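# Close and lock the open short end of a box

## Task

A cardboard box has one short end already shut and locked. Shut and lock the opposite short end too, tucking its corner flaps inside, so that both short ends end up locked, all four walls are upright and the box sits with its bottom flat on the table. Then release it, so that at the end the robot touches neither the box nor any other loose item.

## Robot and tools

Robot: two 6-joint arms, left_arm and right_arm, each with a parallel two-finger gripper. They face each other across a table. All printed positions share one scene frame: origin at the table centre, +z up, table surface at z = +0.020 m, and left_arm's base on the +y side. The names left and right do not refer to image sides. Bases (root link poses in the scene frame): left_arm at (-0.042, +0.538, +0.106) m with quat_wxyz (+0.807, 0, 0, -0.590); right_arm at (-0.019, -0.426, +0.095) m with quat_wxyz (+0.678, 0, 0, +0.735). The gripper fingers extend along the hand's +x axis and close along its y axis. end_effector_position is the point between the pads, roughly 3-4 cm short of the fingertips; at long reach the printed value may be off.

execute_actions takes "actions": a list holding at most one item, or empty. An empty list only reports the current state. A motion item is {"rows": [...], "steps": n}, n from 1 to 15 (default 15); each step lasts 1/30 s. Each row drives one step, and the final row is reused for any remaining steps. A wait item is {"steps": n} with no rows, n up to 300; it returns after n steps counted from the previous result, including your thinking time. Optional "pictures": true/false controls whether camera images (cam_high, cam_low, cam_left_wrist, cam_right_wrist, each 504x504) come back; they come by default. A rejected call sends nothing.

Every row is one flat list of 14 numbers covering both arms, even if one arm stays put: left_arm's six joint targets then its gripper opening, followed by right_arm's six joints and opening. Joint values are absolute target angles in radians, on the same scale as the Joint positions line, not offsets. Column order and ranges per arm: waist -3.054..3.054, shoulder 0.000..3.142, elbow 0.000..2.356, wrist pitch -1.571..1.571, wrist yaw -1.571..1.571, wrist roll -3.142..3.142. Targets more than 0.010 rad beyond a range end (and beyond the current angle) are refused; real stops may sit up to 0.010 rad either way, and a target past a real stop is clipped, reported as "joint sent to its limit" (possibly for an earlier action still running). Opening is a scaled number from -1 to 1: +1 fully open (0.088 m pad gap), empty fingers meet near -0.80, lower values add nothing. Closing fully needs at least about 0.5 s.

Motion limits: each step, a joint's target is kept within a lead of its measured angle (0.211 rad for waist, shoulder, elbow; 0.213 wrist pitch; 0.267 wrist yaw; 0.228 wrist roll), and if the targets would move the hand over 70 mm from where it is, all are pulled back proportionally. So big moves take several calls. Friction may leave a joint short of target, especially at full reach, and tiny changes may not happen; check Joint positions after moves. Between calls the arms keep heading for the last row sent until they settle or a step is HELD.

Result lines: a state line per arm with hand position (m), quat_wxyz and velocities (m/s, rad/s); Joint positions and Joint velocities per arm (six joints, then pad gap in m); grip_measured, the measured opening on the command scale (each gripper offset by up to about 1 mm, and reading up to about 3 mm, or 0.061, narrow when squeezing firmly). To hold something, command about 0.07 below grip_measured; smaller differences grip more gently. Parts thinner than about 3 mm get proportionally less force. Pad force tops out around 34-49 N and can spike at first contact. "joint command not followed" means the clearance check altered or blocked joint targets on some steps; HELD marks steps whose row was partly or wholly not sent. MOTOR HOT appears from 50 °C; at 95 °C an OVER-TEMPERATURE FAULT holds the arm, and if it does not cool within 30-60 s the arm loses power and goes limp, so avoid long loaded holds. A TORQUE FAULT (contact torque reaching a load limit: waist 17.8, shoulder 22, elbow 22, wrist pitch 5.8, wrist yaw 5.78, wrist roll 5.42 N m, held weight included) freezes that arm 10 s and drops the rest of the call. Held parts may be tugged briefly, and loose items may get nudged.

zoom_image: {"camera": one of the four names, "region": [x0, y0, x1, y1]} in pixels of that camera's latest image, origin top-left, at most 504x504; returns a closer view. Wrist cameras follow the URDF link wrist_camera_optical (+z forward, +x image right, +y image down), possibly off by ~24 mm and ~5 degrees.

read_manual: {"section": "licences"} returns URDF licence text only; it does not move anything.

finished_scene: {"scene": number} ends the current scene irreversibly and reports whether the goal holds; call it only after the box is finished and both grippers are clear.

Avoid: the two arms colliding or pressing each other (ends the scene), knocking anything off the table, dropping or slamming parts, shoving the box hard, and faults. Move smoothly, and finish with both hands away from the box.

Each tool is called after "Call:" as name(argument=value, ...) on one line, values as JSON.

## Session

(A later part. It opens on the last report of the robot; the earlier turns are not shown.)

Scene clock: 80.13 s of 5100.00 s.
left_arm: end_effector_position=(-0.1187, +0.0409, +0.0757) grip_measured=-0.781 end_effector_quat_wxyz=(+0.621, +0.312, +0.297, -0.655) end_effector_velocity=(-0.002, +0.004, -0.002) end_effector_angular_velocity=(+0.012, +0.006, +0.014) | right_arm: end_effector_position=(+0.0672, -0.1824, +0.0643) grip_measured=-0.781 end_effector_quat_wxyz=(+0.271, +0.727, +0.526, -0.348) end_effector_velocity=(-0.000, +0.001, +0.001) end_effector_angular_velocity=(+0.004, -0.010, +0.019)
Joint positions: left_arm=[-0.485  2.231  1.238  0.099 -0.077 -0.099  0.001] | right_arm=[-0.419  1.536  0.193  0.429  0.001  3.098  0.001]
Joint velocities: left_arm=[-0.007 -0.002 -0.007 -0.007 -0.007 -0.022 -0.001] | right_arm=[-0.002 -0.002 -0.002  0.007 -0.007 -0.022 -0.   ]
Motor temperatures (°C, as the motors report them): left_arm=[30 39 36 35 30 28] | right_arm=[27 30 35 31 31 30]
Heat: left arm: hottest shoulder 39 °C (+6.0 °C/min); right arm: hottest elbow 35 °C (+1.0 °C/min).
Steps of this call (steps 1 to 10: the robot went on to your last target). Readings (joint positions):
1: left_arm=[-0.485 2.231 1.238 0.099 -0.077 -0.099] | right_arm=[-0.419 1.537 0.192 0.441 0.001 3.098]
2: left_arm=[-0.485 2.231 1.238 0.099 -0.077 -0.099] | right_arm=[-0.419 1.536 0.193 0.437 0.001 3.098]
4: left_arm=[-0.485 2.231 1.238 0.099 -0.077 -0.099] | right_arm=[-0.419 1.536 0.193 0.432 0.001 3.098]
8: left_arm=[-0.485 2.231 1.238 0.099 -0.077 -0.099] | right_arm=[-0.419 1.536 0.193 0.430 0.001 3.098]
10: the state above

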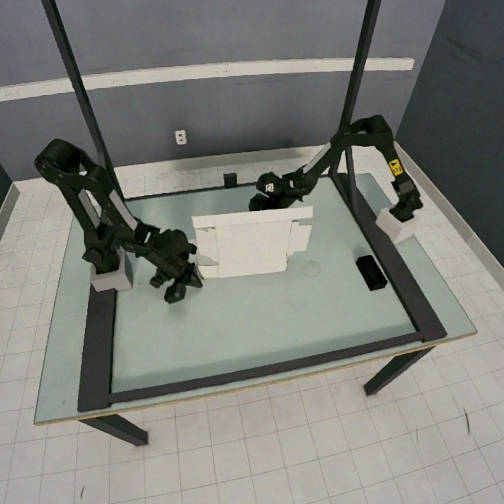

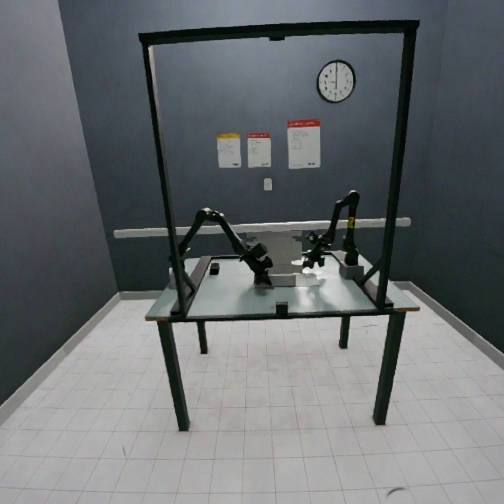

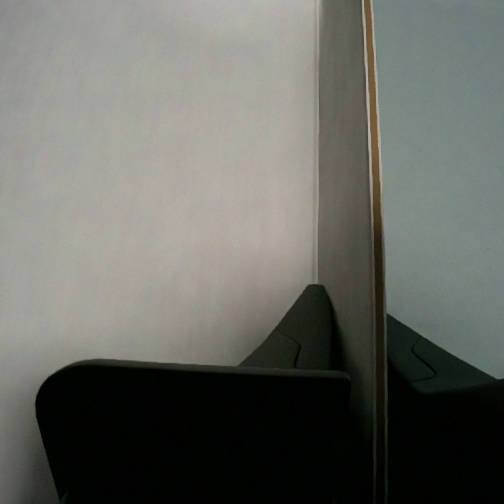

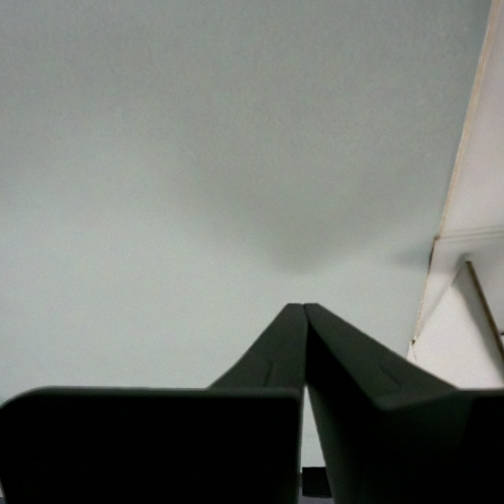

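Call:
execute_actions(actions=[{"rows": [[-0.482,2.239,1.243,0.10,-0.08,-0.1,-0.9, -0.40,1.528,0.201,0.427,0,3.1,-0.8],[-0.482,2.239,1.243,0.10,-0.08,-0.1,-0.9, -0.38,1.528,0.201,0.427,0,3.1,-0.8],[-0.482,2.239,1.243,0.10,-0.08,-0.1,-0.9, -0.36,1.528,0.201,0.427,0,3.1,-0.8],[-0.482,2.239,1.243,0.10,-0.08,-0.1,-0.9, -0.34,1.528,0.201,0.427,0,3.1,-0.8],[-0.482,2.239,1.243,0.10,-0.08,-0.1,-0.9, -0.32,1.528,0.201,0.427,0,3.1,-0.8],[-0.482,2.239,1.243,0.10,-0.08,-0.1,-0.9, -0.30,1.528,0.201,0.427,0,3.1,-0.8],[-0.482,2.239,1.243,0.10,-0.08,-0.1,-0.9, -0.28,1.528,0.201,0.427,0,3.1,-0.8],[-0.482,2.239,1.243,0.10,-0.08,-0.1,-0.9, -0.26,1.528,0.201,0.427,0,3.1,-0.8],[-0.482,2.239,1.243,0.10,-0.08,-0.1,-0.9, -0.24,1.528,0.201,0.427,0,3.1,-0.8],[-0.482,2.239,1.243,0.10,-0.08,-0.1,-0.9, -0.22,1.528,0.201,0.427,0,3.1,-0.8],[-0.482,2.239,1.243,0.10,-0.08,-0.1,-0.9, -0.20,1.528,0.201,0.427,0,3.1,-0.8]], "steps": 15}], pictures=false)

Call:
execute_actions(actions=[{"steps": 8}])

Call:
zoom_image(camera="cam_high", region=[130, 190, 330, 320])

Scene clock: 84.53 s of 5100.00 s.
left_arm: end_effector_position=(-0.1218, +0.0413, +0.0758) grip_measured=-0.781 end_effector_quat_wxyz=(+0.619, +0.313, +0.295, -0.657) end_effector_velocity=(-0.010, +0.001, +0.001) end_effector_angular_velocity=(-0.008, +0.000, -0.012) | right_arm: end_effector_position=(+0.0163, -0.1704, +0.0641) grip_measured=-0.781 end_effector_quat_wxyz=(+0.305, +0.670, +0.597, -0.320) end_effector_velocity=(-0.027, +0.002, -0.001) end_effector_angular_velocity=(-0.004, +0.023, +0.098)
Joint positions: left_arm=[-0.491  2.231  1.238  0.099 -0.076 -0.096  0.001] | right_arm=[-0.216  1.536  0.193  0.428  0.001  3.098  0.001]
Joint velocities: left_arm=[-0.022 -0.002 -0.002  0.007 -0.007 -0.007  0.   ] | right_arm=[ 0.09  -0.002 -0.002 -0.007 -0.022  0.007 -0.   ]
Motor temperatures (°C, as the motors report them): left_arm=[30 40 36 35 30 28] | right_arm=[27 31 35 31 31 30]
Heat: left arm: hottest shoulder 40 °C (+6.1 °C/min); right arm: hottest elbow 35 °C (+0.0 °C/min).
Steps of this call (steps 1 to 30: the robot went on to your last target; steps 31 to 90: nothing new was sent; then 0.90 s passed at rest; steps 91 to 105: all 15 steps of this action). Readings (joint positions):
91: left_arm=[-0.485 2.231 1.238 0.099 -0.077 -0.099] | right_arm=[-0.418 1.536 0.193 0.429 0.001 3.098]
92: left_arm=[-0.485 2.231 1.238 0.099 -0.077 -0.099] | right_arm=[-0.413 1.536 0.193 0.429 0.001 3.098]
94: left_arm=[-0.485 2.231 1.238 0.099 -0.077 -0.099] | right_arm=[-0.388 1.536 0.193 0.429 0.001 3.098]
98: left_arm=[-0.485 2.231 1.238 0.099 -0.077 -0.099] | right_arm=[-0.314 1.536 0.193 0.429 0.001 3.098]
105: the state above

Scene clock: 84.80 s of 5100.00 s.
left_arm: end_effector_position=(-0.1223, +0.0414, +0.0758) grip_measured=-0.781 end_effector_quat_wxyz=(+0.618, +0.313, +0.295, -0.658) end_effector_velocity=(+0.000, +0.002, -0.001) end_effector_angular_velocity=(+0.007, +0.007, +0.019) | right_arm: end_effector_position=(+0.0147, -0.1702, +0.0641) grip_measured=-0.781 end_effector_quat_wxyz=(+0.307, +0.668, +0.599, -0.319) end_effector_velocity=(-0.002, -0.002, -0.001) end_effector_angular_velocity=(-0.007, +0.002, +0.013)
Joint positions: left_arm=[-0.491  2.231  1.238  0.099 -0.076 -0.095  0.001] | right_arm=[-0.209  1.536  0.193  0.428  0.002  3.098  0.001]
Joint velocities: left_arm=[-0.002 -0.002 -0.002 -0.007 -0.007 -0.022 -0.   ] | right_arm=[ 0.002 -0.002 -0.002 -0.007 -0.007 -0.007 -0.   ]
Motor temperatures (°C, as the motors report them): left_arm=[30 40 36 35 30 28] | right_arm=[27 31 35 31 31 30]
Heat: left arm: hottest shoulder 40 °C (+6.1 °C/min); right arm: hottest elbow 35 °C (+0.0 °C/min).
Steps of this call (steps 1 to 8: the robot went on to your last target). Readings (joint positions):
1: left_arm=[-0.491 2.231 1.238 0.099 -0.076 -0.095] | right_arm=[-0.213 1.536 0.193 0.428 0.002 3.098]
2: left_arm=[-0.491 2.231 1.238 0.099 -0.076 -0.095] | right_arm=[-0.212 1.536 0.193 0.428 0.002 3.098]
4: left_arm=[-0.491 2.231 1.238 0.099 -0.076 -0.095] | right_arm=[-0.210 1.536 0.193 0.428 0.002 3.098]
8: the state above

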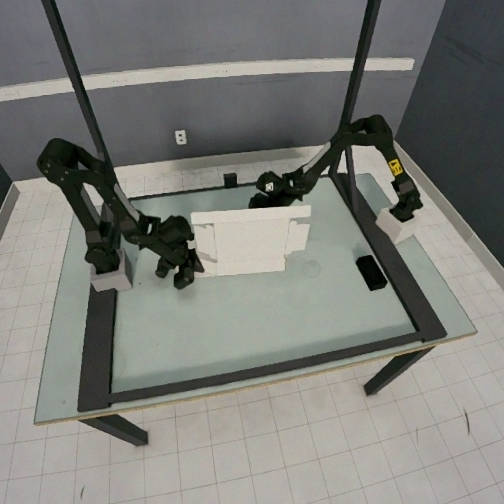

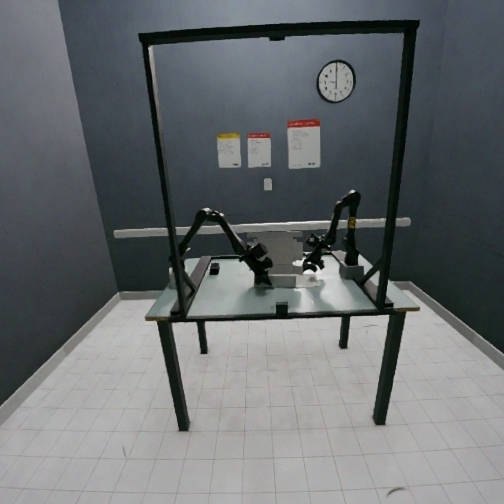

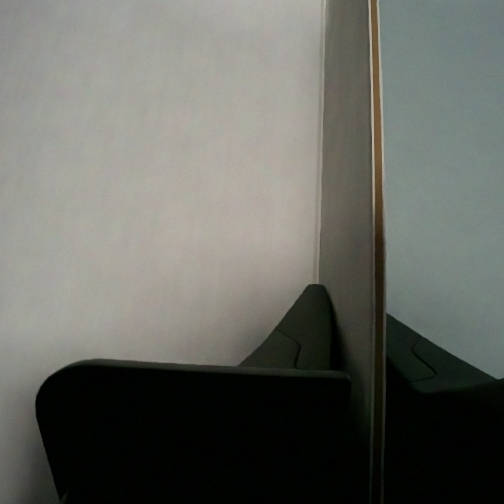

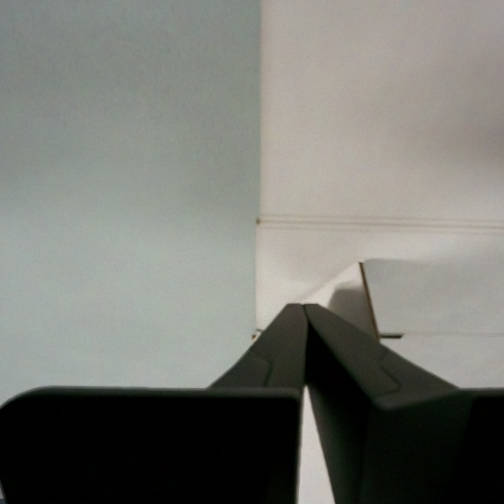

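Region (130, 190, 330, 320) of cam_high's 504x504 image, scaled by 2.520, with more detail than that image has; it fills the top 328 rows of this view, and the rest is white.

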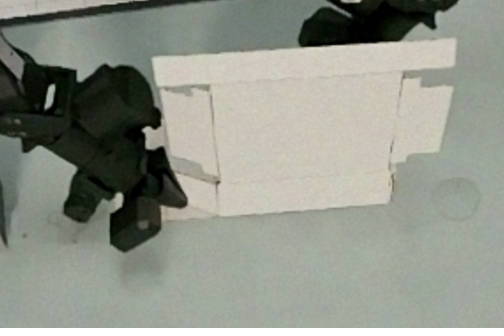

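Call:
execute_actions(actions=[{"rows": [[-0.482,2.239,1.243,0.10,-0.08,-0.1,-0.9, -0.19,1.528,0.201,0.427,0,3.1,-0.8],[-0.482,2.239,1.243,0.10,-0.08,-0.1,-0.9, -0.18,1.528,0.201,0.427,0,3.1,-0.8],[-0.482,2.239,1.243,0.10,-0.08,-0.1,-0.9, -0.17,1.528,0.201,0.427,0,3.1,-0.8],[-0.482,2.239,1.243,0.10,-0.08,-0.1,-0.9, -0.16,1.528,0.201,0.427,0,3.1,-0.8],[-0.482,2.239,1.243,0.10,-0.08,-0.1,-0.9, -0.15,1.528,0.201,0.427,0,3.1,-0.8],[-0.482,2.239,1.243,0.10,-0.08,-0.1,-0.9, -0.14,1.528,0.201,0.427,0,3.1,-0.8],[-0.482,2.239,1.243,0.10,-0.08,-0.1,-0.9, -0.13,1.528,0.201,0.427,0,3.1,-0.8],[-0.482,2.239,1.243,0.10,-0.08,-0.1,-0.9, -0.12,1.528,0.201,0.427,0,3.1,-0.8],[-0.482,2.239,1.243,0.10,-0.08,-0.1,-0.9, -0.11,1.528,0.201,0.427,0,3.1,-0.8]], "steps": 15}])

Call:
zoom_image(camera="cam_high", region=[130, 190, 330, 320])

Scene clock: 87.63 s of 5100.00 s.
left_arm: end_effector_position=(-0.1233, +0.0415, +0.0758) grip_measured=-0.781 end_effector_quat_wxyz=(+0.617, +0.314, +0.295, -0.659) end_effector_velocity=(+0.003, +0.003, -0.002) end_effector_angular_velocity=(+0.009, -0.014, +0.017) | right_arm: end_effector_position=(-0.0072, -0.1679, +0.0644) grip_measured=-0.781 end_effector_quat_wxyz=(+0.321, +0.642, +0.626, -0.304) end_effector_velocity=(-0.005, +0.001, +0.001) end_effector_angular_velocity=(+0.008, +0.010, +0.016)
Joint positions: left_arm=[-0.493  2.231  1.238  0.099 -0.074 -0.095  0.001] | right_arm=[-0.121  1.535  0.194  0.428  0.006  3.098  0.001]
Joint velocities: left_arm=[-0.002 -0.002 -0.007 -0.007 -0.022 -0.007 -0.   ] | right_arm=[ 0.017 -0.002 -0.002  0.007 -0.007  0.007 -0.   ]
Motor temperatures (°C, as the motors report them): left_arm=[30 40 36 35 30 28] | right_arm=[27 31 35 31 31 30]
Heat: left arm: hottest shoulder 40 °C (+5.1 °C/min); right arm: hottest elbow 35 °C (+0.0 °C/min).
Steps of this call (steps 1 to 15: the robot went on to your last target; steps 16 to 70: nothing new was sent; steps 71 to 85: all 15 steps of this action). Readings (joint positions):
71: left_arm=[-0.491 2.231 1.238 0.099 -0.076 -0.095] | right_arm=[-0.208 1.536 0.193 0.428 0.003 3.098]
72: left_arm=[-0.491 2.231 1.238 0.099 -0.075 -0.095] | right_arm=[-0.205 1.536 0.193 0.428 0.004 3.098]
74: left_arm=[-0.492 2.231 1.238 0.099 -0.075 -0.095] | right_arm=[-0.191 1.535 0.193 0.428 0.004 3.098]
78: left_arm=[-0.493 2.231 1.238 0.099 -0.074 -0.095] | right_arm=[-0.155 1.535 0.194 0.428 0.006 3.098]
85: the state above

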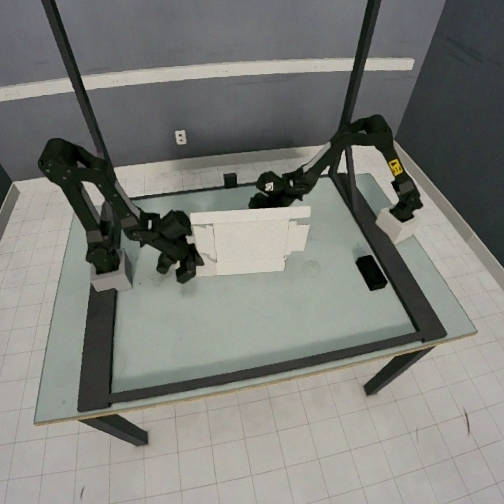

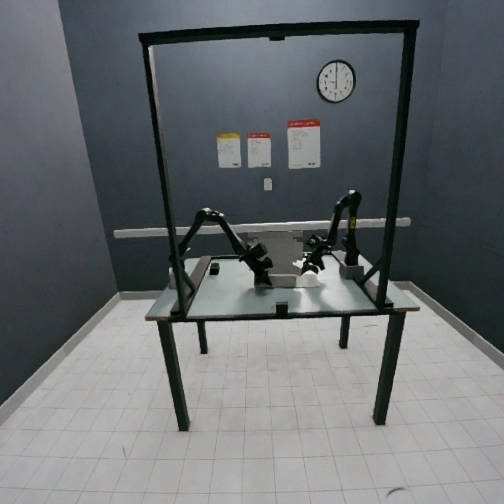

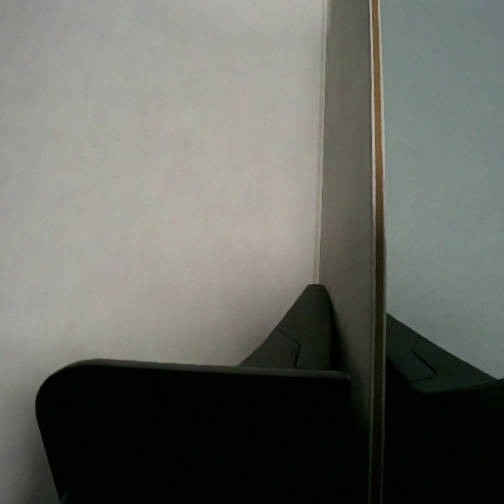

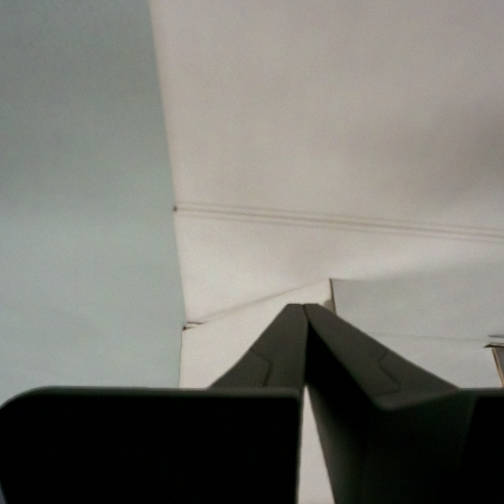

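Region (130, 190, 330, 320) of cam_high's 504x504 image, scaled by 2.520, with more detail than that image has; it fills the top 328 rows of this view, and the rest is white.

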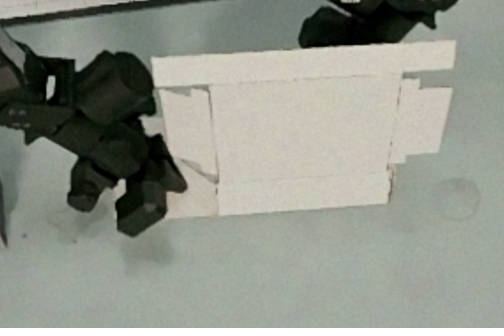

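Call:
execute_actions(actions=[{"rows": [[-0.482,2.239,1.243,0.10,-0.08,-0.1,-0.9, -0.11,1.528,0.201,0.45,0,3.1,-0.8],[-0.482,2.239,1.243,0.10,-0.08,-0.1,-0.9, -0.11,1.528,0.201,0.47,0,3.1,-0.8],[-0.482,2.239,1.243,0.10,-0.08,-0.1,-0.9, -0.11,1.528,0.201,0.49,0,3.1,-0.8],[-0.482,2.239,1.243,0.10,-0.08,-0.1,-0.9, -0.11,1.528,0.201,0.51,0,3.1,-0.8],[-0.482,2.239,1.243,0.10,-0.08,-0.1,-0.9, -0.11,1.528,0.201,0.53,0,3.1,-0.8],[-0.482,2.239,1.243,0.10,-0.08,-0.1,-0.9, -0.11,1.528,0.201,0.55,0,3.1,-0.8]], "steps": 12}])

Scene clock: 90.23 s of 5100.00 s.
left_arm: end_effector_position=(-0.1216, +0.0413, +0.0758) grip_measured=-0.781 end_effector_quat_wxyz=(+0.619, +0.313, +0.295, -0.657) end_effector_velocity=(+0.005, +0.003, -0.002) end_effector_angular_velocity=(+0.009, -0.024, +0.011) | right_arm: end_effector_position=(-0.0078, -0.1505, +0.0793) grip_measured=-0.781 end_effector_quat_wxyz=(+0.289, +0.657, +0.642, -0.269) end_effector_velocity=(-0.002, +0.010, +0.010) end_effector_angular_velocity=(+0.061, +0.009, +0.018)
Joint positions: left_arm=[-0.49   2.231  1.238  0.099 -0.076 -0.095  0.001] | right_arm=[-0.117  1.535  0.194  0.532  0.006  3.098  0.001]
Joint velocities: left_arm=[ 0.002 -0.002 -0.007 -0.007 -0.022  0.007 -0.   ] | right_arm=[-0.002 -0.007  0.002  0.051 -0.022 -0.007 -0.   ]
Motor temperatures (°C, as the motors report them): left_arm=[30 41 36 35 30 28] | right_arm=[27 31 35 31 31 30]
Heat: left arm: hottest shoulder 41 °C (+6.0 °C/min); right arm: hottest elbow 35 °C (+0.0 °C/min).
Steps of this call (steps 1 to 15: the robot went on to your last target; steps 16 to 66: nothing new was sent; steps 67 to 78: all 12 steps of this action). Readings (joint positions):
67: left_arm=[-0.493 2.231 1.238 0.099 -0.074 -0.095] | right_arm=[-0.120 1.535 0.194 0.428 0.006 3.098]
68: left_arm=[-0.493 2.231 1.238 0.099 -0.074 -0.095] | right_arm=[-0.120 1.535 0.194 0.434 0.006 3.098]
70: left_arm=[-0.493 2.231 1.238 0.099 -0.074 -0.095] | right_arm=[-0.119 1.535 0.194 0.459 0.006 3.098]
74: left_arm=[-0.491 2.231 1.238 0.099 -0.076 -0.095] | right_arm=[-0.117 1.535 0.194 0.519 0.006 3.098]
78: the state above

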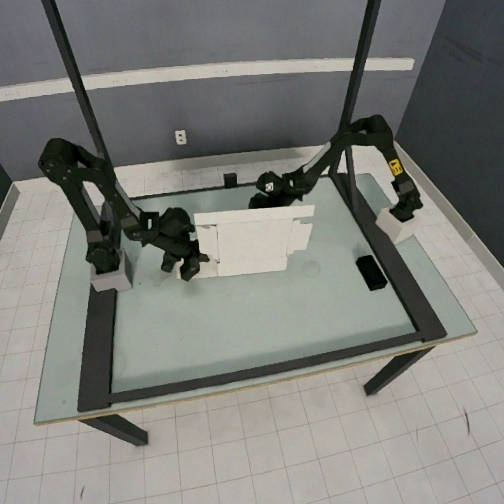

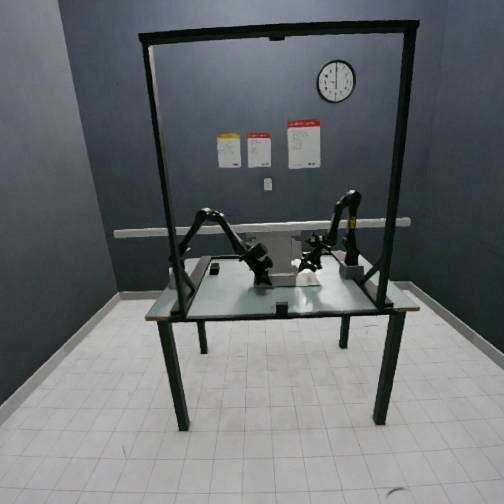

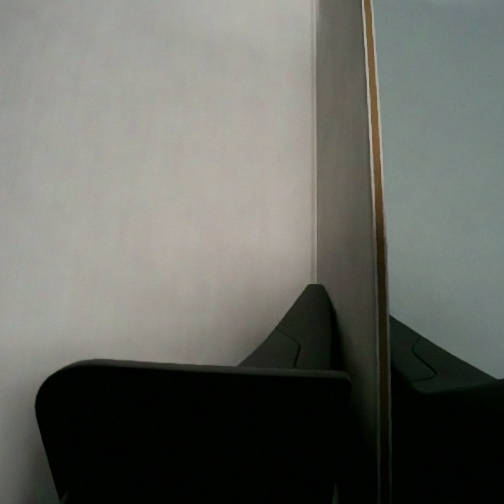

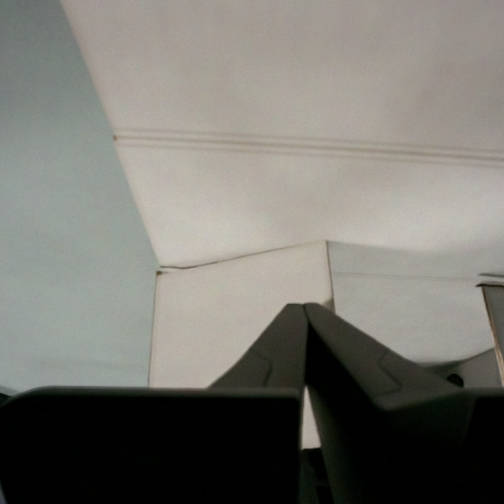

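Call:
execute_actions(actions=[{"rows": [[-0.482,2.239,1.243,0.10,-0.08,-0.1,-0.9, -0.08,1.45,0.2,0.38,0,3.1,-0.8],[-0.482,2.239,1.243,0.10,-0.08,-0.1,-0.9, -0.08,1.45,0.2,0.38,0,3.1,-0.8],[-0.482,2.239,1.243,0.10,-0.08,-0.1,-0.9, -0.05,1.3,0.21,0.2,0,3.1,-0.8],[-0.482,2.239,1.243,0.10,-0.08,-0.1,-0.9, -0.05,1.3,0.21,0.2,0,3.1,-0.8],[-0.482,2.239,1.243,0.10,-0.08,-0.1,-0.9, -0.05,1.3,0.21,0.2,0,3.1,-0.8],[-0.482,2.239,1.243,0.10,-0.08,-0.1,-0.9, 0,1.13,0.23,0.0,0,3.1,-0.8],[-0.482,2.239,1.243,0.10,-0.08,-0.1,-0.9, 0,1.13,0.23,0.0,0,3.1,-0.8],[-0.482,2.239,1.243,0.10,-0.08,-0.1,-0.9, 0,1.13,0.23,0.0,0,3.1,-0.8],[-0.482,2.239,1.243,0.10,-0.08,-0.1,-0.9, 0.03,0.93,0.25,-0.2,0,3.1,-0.8],[-0.482,2.239,1.243,0.10,-0.08,-0.1,-0.9, 0.03,0.93,0.25,-0.2,0,3.1,-0.8],[-0.482,2.239,1.243,0.10,-0.08,-0.1,-0.9, 0.03,0.93,0.25,-0.2,0,3.1,-0.8],[-0.482,2.239,1.243,0.10,-0.08,-0.1,-0.9, 0.05,0.736,0.267,-0.43,0,3.1,-0.8]], "steps": 15}], pictures=false)

Call:
execute_actions(actions=[{"rows": [[-0.485,2.225,1.22,0.108,-0.084,-0.105,-0.9, 0.05,0.736,0.267,-0.43,0,-1.57,1],[-0.488,2.212,1.20,0.115,-0.088,-0.11,-0.9, 0.05,0.736,0.267,-0.43,0,-1.57,1],[-0.491,2.2,1.18,0.121,-0.092,-0.115,-0.9, 0.05,0.736,0.267,-0.43,0,-1.57,1],[-0.494,2.19,1.162,0.127,-0.096,-0.12,-0.9, 0.05,0.736,0.267,-0.43,0,-1.57,1],[-0.497,2.18,1.145,0.133,-0.10,-0.125,-0.9, 0.05,0.736,0.267,-0.43,0,-1.57,1],[-0.50,2.17,1.128,0.139,-0.104,-0.13,-0.9, 0.05,0.736,0.267,-0.43,0,-1.57,1],[-0.503,2.16,1.111,0.145,-0.108,-0.135,-0.9, 0.05,0.736,0.267,-0.43,0,-1.57,1],[-0.506,2.15,1.094,0.151,-0.112,-0.14,-0.9, 0.05,0.736,0.267,-0.43,0,-1.57,1],[-0.509,2.14,1.077,0.157,-0.116,-0.145,-0.9, 0.05,0.736,0.267,-0.43,0,-1.57,1],[-0.512,2.13,1.06,0.163,-0.12,-0.15,-0.9, 0.05,0.736,0.267,-0.43,0,-1.57,1],[-0.515,2.12,1.043,0.169,-0.124,-0.155,-0.9, 0.05,0.736,0.267,-0.43,0,-1.57,1],[-0.518,2.11,1.026,0.175,-0.128,-0.16,-0.9, 0.05,0.736,0.267,-0.43,0,-1.57,1],[-0.521,2.10,1.01,0.181,-0.131,-0.165,-0.9, 0.05,0.736,0.267,-0.43,0,-1.57,1],[-0.525,2.09,0.994,0.186,-0.134,-0.171,-0.9, 0.05,0.736,0.267,-0.43,0,-1.57,1],[-0.528,2.08,0.977,0.193,-0.136,-0.173,-0.9, 0.05,0.736,0.267,-0.43,0,-1.57,1]], "steps": 15}], pictures=false)

Call:
execute_actions(actions=[{"rows": [[-0.531,2.07,0.96,0.2,-0.138,-0.175,-0.9, 0.05,0.736,0.267,-0.43,0,-1.57,1],[-0.534,2.06,0.943,0.207,-0.14,-0.178,-0.9, 0.05,0.736,0.267,-0.43,0,-1.57,1],[-0.537,2.05,0.926,0.214,-0.142,-0.18,-0.9, 0.05,0.736,0.267,-0.43,0,-1.57,1],[-0.54,2.04,0.909,0.221,-0.144,-0.182,-0.9, 0.05,0.736,0.267,-0.43,0,-1.57,1],[-0.543,2.03,0.892,0.228,-0.146,-0.185,-0.9, 0.05,0.736,0.267,-0.43,0,-1.57,1],[-0.546,2.02,0.875,0.235,-0.148,-0.187,-0.9, 0.05,0.736,0.267,-0.43,0,-1.57,1],[-0.549,2.01,0.858,0.242,-0.15,-0.19,-0.9, 0.05,0.736,0.267,-0.43,0,-1.57,1],[-0.552,2.0,0.841,0.249,-0.152,-0.192,-0.9, 0.05,0.736,0.267,-0.43,0,-1.57,1],[-0.555,1.99,0.824,0.256,-0.154,-0.194,-0.9, 0.05,0.736,0.267,-0.43,0,-1.57,1],[-0.558,1.98,0.806,0.263,-0.155,-0.197,-0.9, 0.05,0.736,0.267,-0.43,0,-1.57,1],[-0.56,1.97,0.788,0.27,-0.156,-0.199,-0.9, 0.05,0.736,0.267,-0.43,0,-1.57,1],[-0.562,1.96,0.77,0.277,-0.157,-0.2,-0.9, 0.05,0.736,0.267,-0.43,0,-1.57,1],[-0.564,1.95,0.753,0.284,-0.158,-0.202,-0.9, 0.05,0.736,0.267,-0.43,0,-1.57,1]], "steps": 15}], pictures=false)

Call:
execute_actions(actions=[{"steps": 50}])

Scene clock: 112.17 s of 5100.00 s.
left_arm: end_effector_position=(-0.1194, +0.0408, +0.0758) grip_measured=-0.781 end_effector_quat_wxyz=(+0.620, +0.313, +0.295, -0.656) end_effector_velocity=(+0.007, +0.000, +0.002) end_effector_angular_velocity=(-0.003, -0.033, +0.020) | right_arm: end_effector_position=(-0.0451, -0.2024, +0.1439) grip_measured=-0.781 end_effector_quat_wxyz=(+0.324, +0.597, +0.686, -0.260) end_effector_velocity=(-0.005, -0.154, +0.119) end_effector_angular_velocity=(-0.027, -0.002, +0.110)
Joint positions: left_arm=[-0.486  2.231  1.238  0.099 -0.078 -0.095  0.001] | right_arm=[ 0.039  0.846  0.252 -0.261  0.002  3.098  0.001]
Joint velocities: left_arm=[ 0.002 -0.007 -0.002 -0.007 -0.037  0.007  0.   ] | right_arm=[ 0.1   -1.453  0.139 -1.619 -0.007 -0.007 -0.   ]
Motor temperatures (°C, as the motors report them): left_arm=[30 43 36 36 30 28] | right_arm=[27 31 35 34 31 30]
Heat: left arm: hottest shoulder 43 °C (+7.0 °C/min); right arm: hottest elbow 35 °C (-2.0 °C/min).
Steps of this call (steps 1 to 15: the robot went on to your last target; steps 16 to 90: nothing new was sent; then 18.43 s passed at rest; steps 91 to 105: all 15 steps of this action). Readings (joint positions):
91: left_arm=[-0.490 2.231 1.238 0.099 -0.077 -0.095] | right_arm=[-0.115 1.529 0.194 0.521 0.006 3.098]
92: left_arm=[-0.490 2.231 1.238 0.099 -0.077 -0.095] | right_arm=[-0.107 1.511 0.195 0.477 0.006 3.098]
94: left_arm=[-0.488 2.231 1.238 0.099 -0.078 -0.095] | right_arm=[-0.081 1.427 0.196 0.361 0.004 3.098]
98: left_arm=[-0.486 2.231 1.238 0.099 -0.078 -0.095] | right_arm=[-0.027 1.231 0.211 0.146 0.002 3.098]
105: the state above

Scene clock: 112.67 s of 5100.00 s.
left_arm: end_effector_position=(-0.1186, +0.0864, +0.0735) grip_measured=-0.781 end_effector_quat_wxyz=(+0.633, +0.311, +0.306, -0.639) end_effector_velocity=(-0.009, +0.110, +0.007) end_effector_angular_velocity=(-0.008, +0.011, +0.067) | right_arm: end_effector_position=(-0.0441, -0.2229, +0.1443) grip_measured=+0.908 end_effector_quat_wxyz=(+0.567, +0.375, +0.732, +0.054) end_effector_velocity=(-0.000, -0.002, -0.001) end_effector_angular_velocity=(+0.134, -1.135, +1.475)
Joint positions: left_arm=[-0.518  2.12   1.031  0.176 -0.126 -0.155  0.001] | right_arm=[ 0.046  0.741  0.26  -0.427  0.002  2.182  0.083]
Joint velocities: left_arm=[-0.1   -0.295 -0.501  0.198 -0.095 -0.139 -0.   ] | right_arm=[-0.002 -0.002 -0.002 -0.007 -0.007 -1.868  0.104]
Motor temperatures (°C, as the motors report them): left_arm=[30 43 36 36 30 28] | right_arm=[27 31 35 34 31 30]
Heat: left arm: hottest shoulder 43 °C (+6.2 °C/min); right arm: hottest elbow 35 °C (-2.1 °C/min).
Steps of this call (steps 1 to 15: all 15 steps of this action). Readings (joint positions):
1: left_arm=[-0.486 2.231 1.238 0.099 -0.078 -0.095] | right_arm=[0.041 0.805 0.257 -0.312 0.002 3.063]
2: left_arm=[-0.486 2.231 1.235 0.104 -0.078 -0.096] | right_arm=[0.043 0.779 0.260 -0.349 0.002 2.995]
4: left_arm=[-0.487 2.223 1.215 0.115 -0.085 -0.101] | right_arm=[0.045 0.756 0.260 -0.395 0.002 2.871]
8: left_arm=[-0.495 2.187 1.150 0.136 -0.100 -0.120] | right_arm=[0.046 0.744 0.260 -0.420 0.002 2.621]
15: the state above

Scene clock: 113.17 s of 5100.00 s.
left_arm: end_effector_position=(-0.1196, +0.1446, +0.0736) grip_measured=-0.781 end_effector_quat_wxyz=(+0.634, +0.312, +0.308, -0.637) end_effector_velocity=(+0.009, +0.078, -0.014) end_effector_angular_velocity=(+0.066, -0.025, +0.009) | right_arm: end_effector_position=(-0.0442, -0.2230, +0.1441) grip_measured=+1.000 end_effector_quat_wxyz=(+0.675, +0.079, +0.629, +0.378) end_effector_velocity=(-0.000, -0.002, -0.001) end_effector_angular_velocity=(+0.133, -1.125, +1.464)
Joint positions: left_arm=[-0.56   1.974  0.779  0.272 -0.152 -0.194  0.001] | right_arm=[ 0.046  0.741  0.26  -0.428  0.002  1.247  0.088]
Joint velocities: left_arm=[-0.042 -0.149 -0.291  0.066 -0.037 -0.037 -0.   ] | right_arm=[-0.002 -0.002 -0.002 -0.007 -0.007 -1.853  0.   ]
Motor temperatures (°C, as the motors report them): left_arm=[30 43 36 36 30 28] | right_arm=[27 31 35 34 31 30]
Heat: left arm: hottest shoulder 43 °C (+6.1 °C/min); right arm: hottest elbow 35 °C (-2.0 °C/min).
Steps of this call (steps 1 to 15: all 15 steps of this action). Readings (joint positions):
1: left_arm=[-0.521 2.110 1.014 0.183 -0.128 -0.159] | right_arm=[0.046 0.741 0.260 -0.428 0.002 2.120]
2: left_arm=[-0.524 2.100 0.997 0.189 -0.131 -0.163] | right_arm=[0.046 0.741 0.260 -0.428 0.002 2.059]
4: left_arm=[-0.530 2.080 0.963 0.202 -0.135 -0.169] | right_arm=[0.046 0.741 0.260 -0.428 0.002 1.934]
8: left_arm=[-0.542 2.040 0.894 0.229 -0.143 -0.180] | right_arm=[0.046 0.741 0.260 -0.428 0.002 1.683]
15: the state above

Scene clock: 114.83 s of 5100.00 s.
left_arm: end_effector_position=(-0.1191, +0.1482, +0.0739) grip_measured=-0.781 end_effector_quat_wxyz=(+0.634, +0.310, +0.308, -0.637) end_effector_velocity=(-0.002, +0.002, +0.001) end_effector_angular_velocity=(+0.004, +0.019, +0.010) | right_arm: end_effector_position=(-0.0442, -0.2230, +0.1441) grip_measured=+1.000 end_effector_quat_wxyz=(+0.192, -0.652, -0.266, +0.684) end_effector_velocity=(+0.002, -0.001, -0.001) end_effector_angular_velocity=(+0.007, -0.073, +0.080)
Joint positions: left_arm=[-0.562  1.964  0.761  0.282 -0.153 -0.197  0.001] | right_arm=[ 0.046  0.741  0.26  -0.428  0.002 -1.555  0.088]
Joint velocities: left_arm=[-0.002 -0.007 -0.002 -0.007  0.007 -0.022 -0.   ] | right_arm=[-0.002 -0.007 -0.002 -0.007  0.007 -0.11   0.   ]
Motor temperatures (°C, as the motors report them): left_arm=[30 43 36 36 30 28] | right_arm=[27 31 35 34 31 30]
Heat: left arm: hottest shoulder 43 °C (+6.0 °C/min); right arm: hottest elbow 35 °C (-2.0 °C/min).
Steps of this call (steps 1 to 50: the robot went on to your last target). Readings (joint positions):
1: left_arm=[-0.561 1.971 0.772 0.275 -0.153 -0.195] | right_arm=[0.046 0.741 0.260 -0.428 0.002 1.185]
2: left_arm=[-0.562 1.969 0.768 0.277 -0.153 -0.195] | right_arm=[0.046 0.741 0.260 -0.428 0.002 1.123]
4: left_arm=[-0.562 1.966 0.764 0.280 -0.153 -0.196] | right_arm=[0.046 0.741 0.260 -0.428 0.002 0.997]
8: left_arm=[-0.562 1.964 0.762 0.281 -0.153 -0.197] | right_arm=[0.046 0.741 0.260 -0.428 0.002 0.749]
50: the state above

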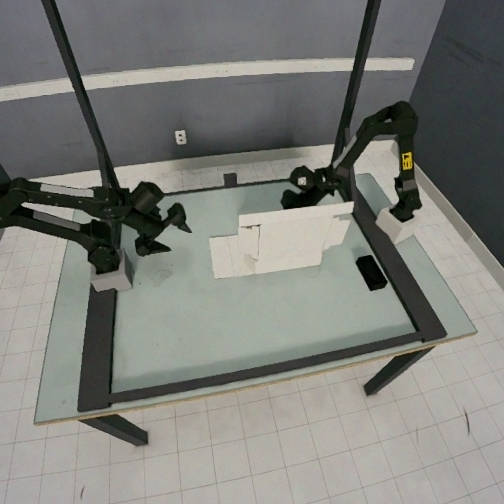

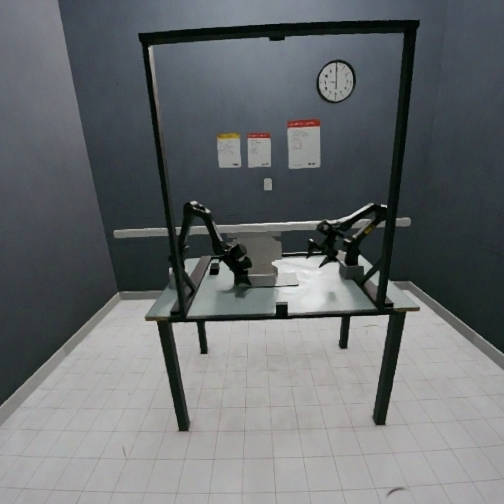

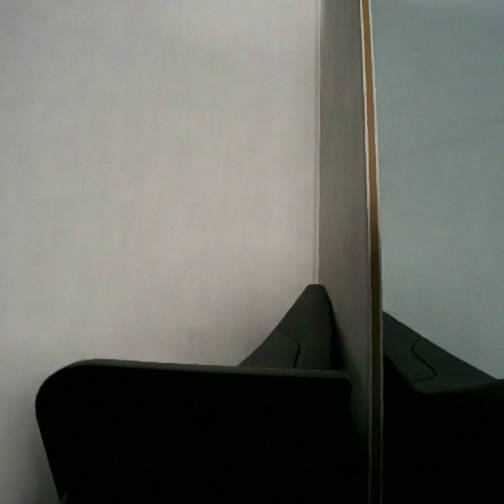

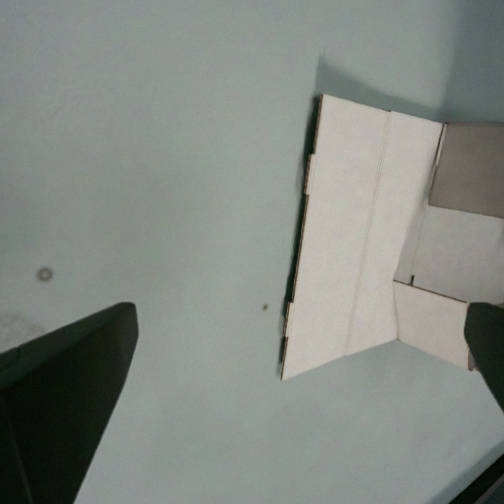

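Call:
execute_actions(actions=[{"rows": [[-0.564,1.95,0.753,0.284,-0.158,-0.202,-0.9, 0.04,0.79,0.248,-0.35,0,-1.57,1],[-0.564,1.95,0.753,0.284,-0.158,-0.202,-0.9, 0.04,0.84,0.236,-0.27,0,-1.57,1],[-0.564,1.95,0.753,0.284,-0.158,-0.202,-0.9, 0.04,0.89,0.224,-0.19,0,-1.57,1],[-0.564,1.95,0.753,0.284,-0.158,-0.202,-0.9, 0.04,0.94,0.212,-0.11,0,-1.57,1],[-0.564,1.95,0.753,0.284,-0.158,-0.202,-0.9, 0.04,0.98,0.2,-0.04,0,-1.57,1],[-0.564,1.95,0.753,0.284,-0.158,-0.202,-0.9, 0.04,1.01,0.19,0.03,0,-1.57,1],[-0.564,1.95,0.753,0.284,-0.158,-0.202,-0.9, 0.04,1.04,0.18,0.09,0,-1.57,1],[-0.564,1.95,0.753,0.284,-0.158,-0.202,-0.9, 0.04,1.07,0.175,0.15,0,-1.57,1],[-0.564,1.95,0.753,0.284,-0.158,-0.202,-0.9, 0.04,1.1,0.17,0.2,0,-1.57,1],[-0.564,1.95,0.753,0.284,-0.158,-0.202,-0.9, 0.04,1.13,0.165,0.25,0,-1.57,1],[-0.564,1.95,0.753,0.284,-0.158,-0.202,-0.9, 0.04,1.16,0.16,0.3,0,-1.57,1],[-0.564,1.95,0.753,0.284,-0.158,-0.202,-0.9, 0.04,1.19,0.15,0.35,0,-1.57,1],[-0.564,1.95,0.753,0.284,-0.158,-0.202,-0.9, 0.04,1.22,0.14,0.4,0,-1.57,1],[-0.564,1.95,0.753,0.284,-0.158,-0.202,-0.9, 0.04,1.25,0.135,0.45,0,-1.57,1],[-0.564,1.95,0.753,0.284,-0.158,-0.202,-0.9, 0.04,1.28,0.13,0.5,0,-1.57,1]], "steps": 15}], pictures=false)

Call:
execute_actions(actions=[{"rows": [[-0.564,1.95,0.753,0.284,-0.158,-0.202,-0.9, 0.04,1.31,0.12,0.55,0,-1.57,1],[-0.564,1.95,0.753,0.284,-0.158,-0.202,-0.9, 0.04,1.34,0.11,0.6,0,-1.57,1],[-0.564,1.95,0.753,0.284,-0.158,-0.202,-0.9, 0.04,1.37,0.105,0.64,0,-1.57,1],[-0.564,1.95,0.753,0.284,-0.158,-0.202,-0.9, 0.04,1.40,0.1,0.679,0,-1.57,1],[-0.564,1.95,0.753,0.284,-0.158,-0.202,-0.9, 0.04,1.43,0.09,0.679,0,-1.57,1],[-0.564,1.95,0.753,0.284,-0.158,-0.202,-0.9, 0.04,1.466,0.087,0.679,0,-1.57,1]], "steps": 15}])

Call:
zoom_image(camera="cam_low", region=[225, 225, 345, 300])

Scene clock: 125.63 s of 5100.00 s.
left_arm: end_effector_position=(-0.1191, +0.1482, +0.0739) grip_measured=-0.781 end_effector_quat_wxyz=(+0.634, +0.310, +0.308, -0.637) end_effector_velocity=(+0.003, +0.001, -0.000) end_effector_angular_velocity=(+0.003, -0.023, +0.005) | right_arm: end_effector_position=(-0.0521, -0.1574, +0.1277) grip_measured=+1.000 end_effector_quat_wxyz=(+0.269, -0.616, -0.344, +0.656) end_effector_velocity=(-0.006, +0.075, -0.038) end_effector_angular_velocity=(+0.390, +0.050, -0.018)
Joint positions: left_arm=[-0.562  1.964  0.761  0.282 -0.153 -0.197  0.001] | right_arm=[ 0.044  1.196  0.159  0.364  0.002 -1.565  0.088]
Joint velocities: left_arm=[-0.002 -0.002 -0.002 -0.007 -0.022  0.007 -0.   ] | right_arm=[-0.007  0.882 -0.198  1.473  0.007  0.007  0.   ]
Motor temperatures (°C, as the motors report them): left_arm=[30 44 35 36 30 28] | right_arm=[27 31 36 33 31 30]
Heat: left arm: hottest shoulder 44 °C (+8.1 °C/min); right arm: hottest elbow 36 °C (+0.0 °C/min).
Steps of this call (steps 1 to 30: the robot went on to your last target; steps 31 to 90: nothing new was sent; then 7.30 s passed at rest; steps 91 to 105: all 15 steps of this action). Readings (joint positions):
91: left_arm=[-0.562 1.964 0.761 0.282 -0.153 -0.197] | right_arm=[0.046 0.745 0.260 -0.422 0.002 -1.564]
92: left_arm=[-0.562 1.964 0.761 0.282 -0.153 -0.197] | right_arm=[0.046 0.762 0.257 -0.387 0.002 -1.565]
94: left_arm=[-0.562 1.964 0.761 0.282 -0.153 -0.197] | right_arm=[0.046 0.830 0.249 -0.271 0.002 -1.565]
98: left_arm=[-0.562 1.964 0.761 0.282 -0.153 -0.197] | right_arm=[0.045 0.981 0.210 -0.036 0.002 -1.565]
105: the state above

Scene clock: 126.13 s of 5100.00 s.
left_arm: end_effector_position=(-0.1191, +0.1482, +0.0739) grip_measured=-0.781 end_effector_quat_wxyz=(+0.634, +0.310, +0.308, -0.637) end_effector_velocity=(-0.001, +0.002, -0.001) end_effector_angular_velocity=(+0.006, -0.012, -0.009) | right_arm: end_effector_position=(-0.0516, -0.1601, +0.0945) grip_measured=+1.000 end_effector_quat_wxyz=(+0.264, -0.619, -0.339, +0.658) end_effector_velocity=(+0.002, -0.003, -0.006) end_effector_angular_velocity=(-0.025, -0.014, -0.003)
Joint positions: left_arm=[-0.562  1.964  0.761  0.282 -0.153 -0.197  0.001] | right_arm=[ 0.044  1.457  0.093  0.675  0.002 -1.565  0.088]
Joint velocities: left_arm=[-0.007 -0.002 -0.002 -0.007 -0.007  0.007 -0.   ] | right_arm=[-0.002  0.017 -0.002 -0.007  0.007 -0.007  0.   ]
Motor temperatures (°C, as the motors report them): left_arm=[30 44 35 36 30 28] | right_arm=[27 31 36 34 31 30]
Heat: left arm: hottest shoulder 44 °C (+8.0 °C/min); right arm: hottest elbow 36 °C (+0.0 °C/min).
Steps of this call (steps 1 to 15: all 15 steps of this action). Readings (joint positions):
1: left_arm=[-0.562 1.964 0.761 0.282 -0.153 -0.197] | right_arm=[0.044 1.226 0.152 0.415 0.002 -1.565]
2: left_arm=[-0.562 1.964 0.761 0.282 -0.153 -0.197] | right_arm=[0.044 1.256 0.144 0.466 0.002 -1.565]
4: left_arm=[-0.562 1.964 0.761 0.282 -0.153 -0.197] | right_arm=[0.044 1.316 0.128 0.561 0.002 -1.565]
8: left_arm=[-0.562 1.964 0.761 0.282 -0.153 -0.197] | right_arm=[0.044 1.424 0.106 0.650 0.002 -1.565]
15: the state above

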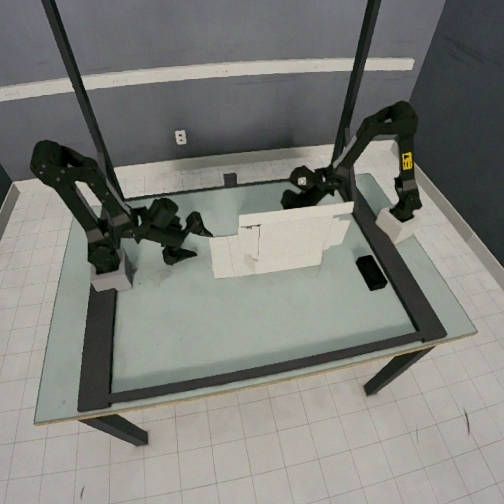

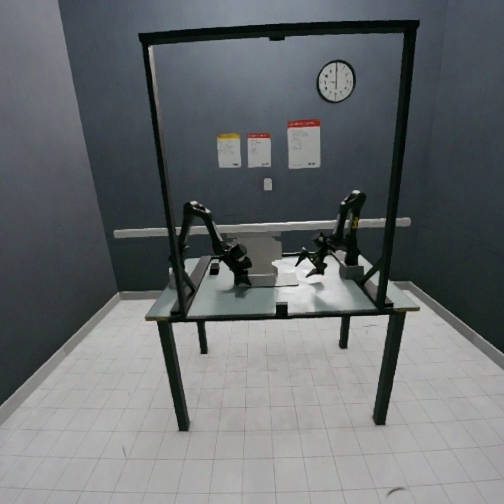

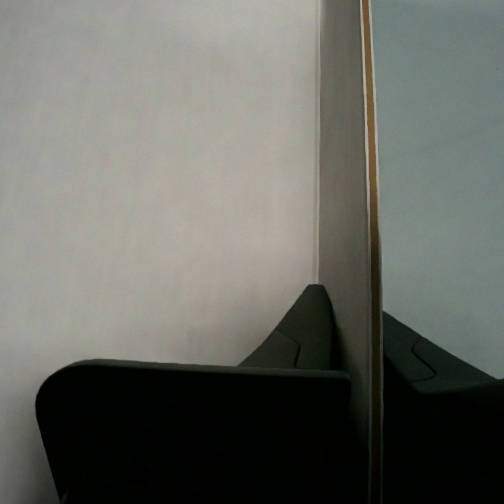

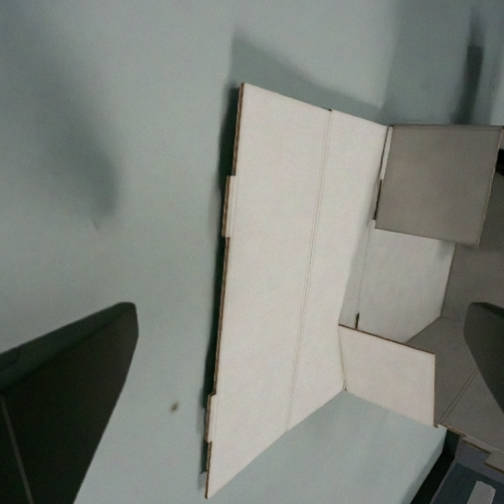

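Region (225, 225, 345, 300) of cam_low's 504x504 image, scaled by 4.200, with more detail than that image has; it fills the top 315 rows of this view, and the rest is white.

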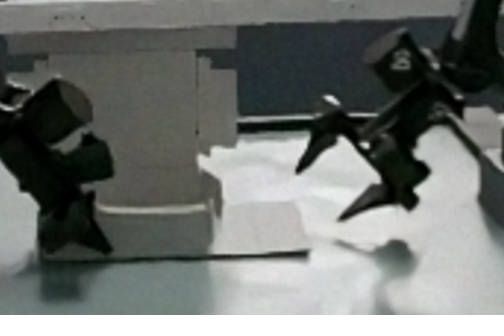

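Call:
execute_actions(actions=[{"rows": [[-0.564,1.95,0.753,0.284,-0.158,-0.202,-0.9, 0.04,1.49,0.097,0.693,0,-1.57,1],[-0.564,1.95,0.753,0.284,-0.158,-0.202,-0.9, 0.04,1.515,0.107,0.707,0,-1.57,1],[-0.564,1.95,0.753,0.284,-0.158,-0.202,-0.9, 0.04,1.54,0.117,0.721,0,-1.57,1],[-0.564,1.95,0.753,0.284,-0.158,-0.202,-0.9, 0.04,1.565,0.127,0.735,0,-1.57,1],[-0.564,1.95,0.753,0.284,-0.158,-0.202,-0.9, 0.04,1.59,0.137,0.75,0,-1.57,1],[-0.564,1.95,0.753,0.284,-0.158,-0.202,-0.9, 0.04,1.61,0.147,0.762,0,-1.57,1],[-0.564,1.95,0.753,0.284,-0.158,-0.202,-0.9, 0.04,1.632,0.156,0.774,0,-1.57,1]], "steps": 15}])

Call:
zoom_image(camera="cam_low", region=[225, 225, 345, 300])

Scene clock: 128.97 s of 5100.00 s.
left_arm: end_effector_position=(-0.1191, +0.1482, +0.0739) grip_measured=-0.781 end_effector_quat_wxyz=(+0.634, +0.310, +0.308, -0.637) end_effector_velocity=(-0.001, +0.002, -0.001) end_effector_angular_velocity=(+0.006, -0.012, -0.009) | right_arm: end_effector_position=(-0.0536, -0.1447, +0.0825) grip_measured=+1.000 end_effector_quat_wxyz=(+0.258, -0.622, -0.334, +0.660) end_effector_velocity=(+0.000, -0.004, -0.005) end_effector_angular_velocity=(-0.016, -0.014, +0.017)
Joint positions: left_arm=[-0.562  1.964  0.761  0.282 -0.153 -0.197  0.001] | right_arm=[ 0.044  1.623  0.148  0.77   0.002 -1.565  0.088]
Joint velocities: left_arm=[-0.007 -0.002 -0.002 -0.007 -0.007  0.007 -0.   ] | right_arm=[-0.002  0.017 -0.007  0.007 -0.007 -0.022  0.   ]
Motor temperatures (°C, as the motors report them): left_arm=[30 44 35 36 30 28] | right_arm=[27 31 36 34 31 30]
Heat: left arm: hottest shoulder 44 °C (+7.1 °C/min); right arm: hottest elbow 36 °C (+1.0 °C/min).
Steps of this call (steps 1 to 15: the robot went on to your last target; steps 16 to 70: nothing new was sent; steps 71 to 85: all 15 steps of this action). Readings (joint positions):
71: left_arm=[-0.562 1.964 0.761 0.282 -0.153 -0.197] | right_arm=[0.044 1.462 0.093 0.679 0.002 -1.565]
72: left_arm=[-0.562 1.964 0.761 0.282 -0.153 -0.197] | right_arm=[0.044 1.471 0.093 0.687 0.002 -1.565]
74: left_arm=[-0.562 1.964 0.761 0.282 -0.153 -0.197] | right_arm=[0.044 1.506 0.101 0.704 0.002 -1.565]
78: left_arm=[-0.562 1.964 0.761 0.282 -0.153 -0.197] | right_arm=[0.044 1.590 0.131 0.751 0.002 -1.565]
85: the state above

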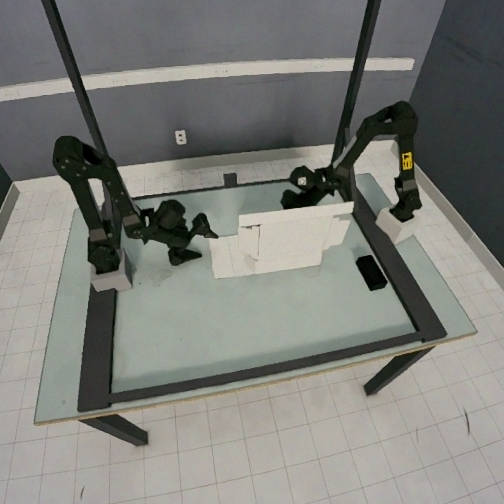

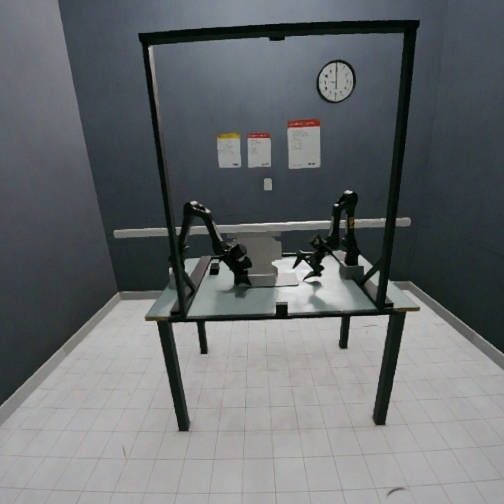

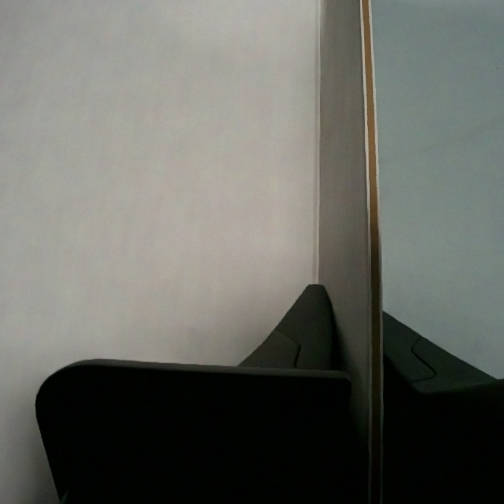

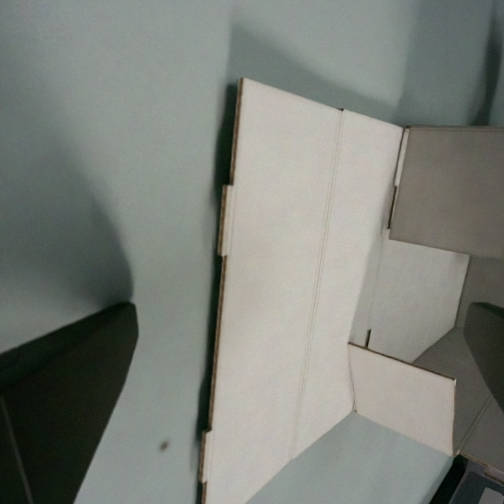

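Region (225, 225, 345, 300) of cam_low's 504x504 image, scaled by 4.200, with more detail than that image has; it fills the top 315 rows of this view, and the rest is white.

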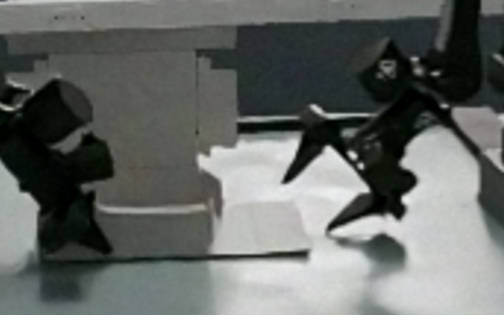

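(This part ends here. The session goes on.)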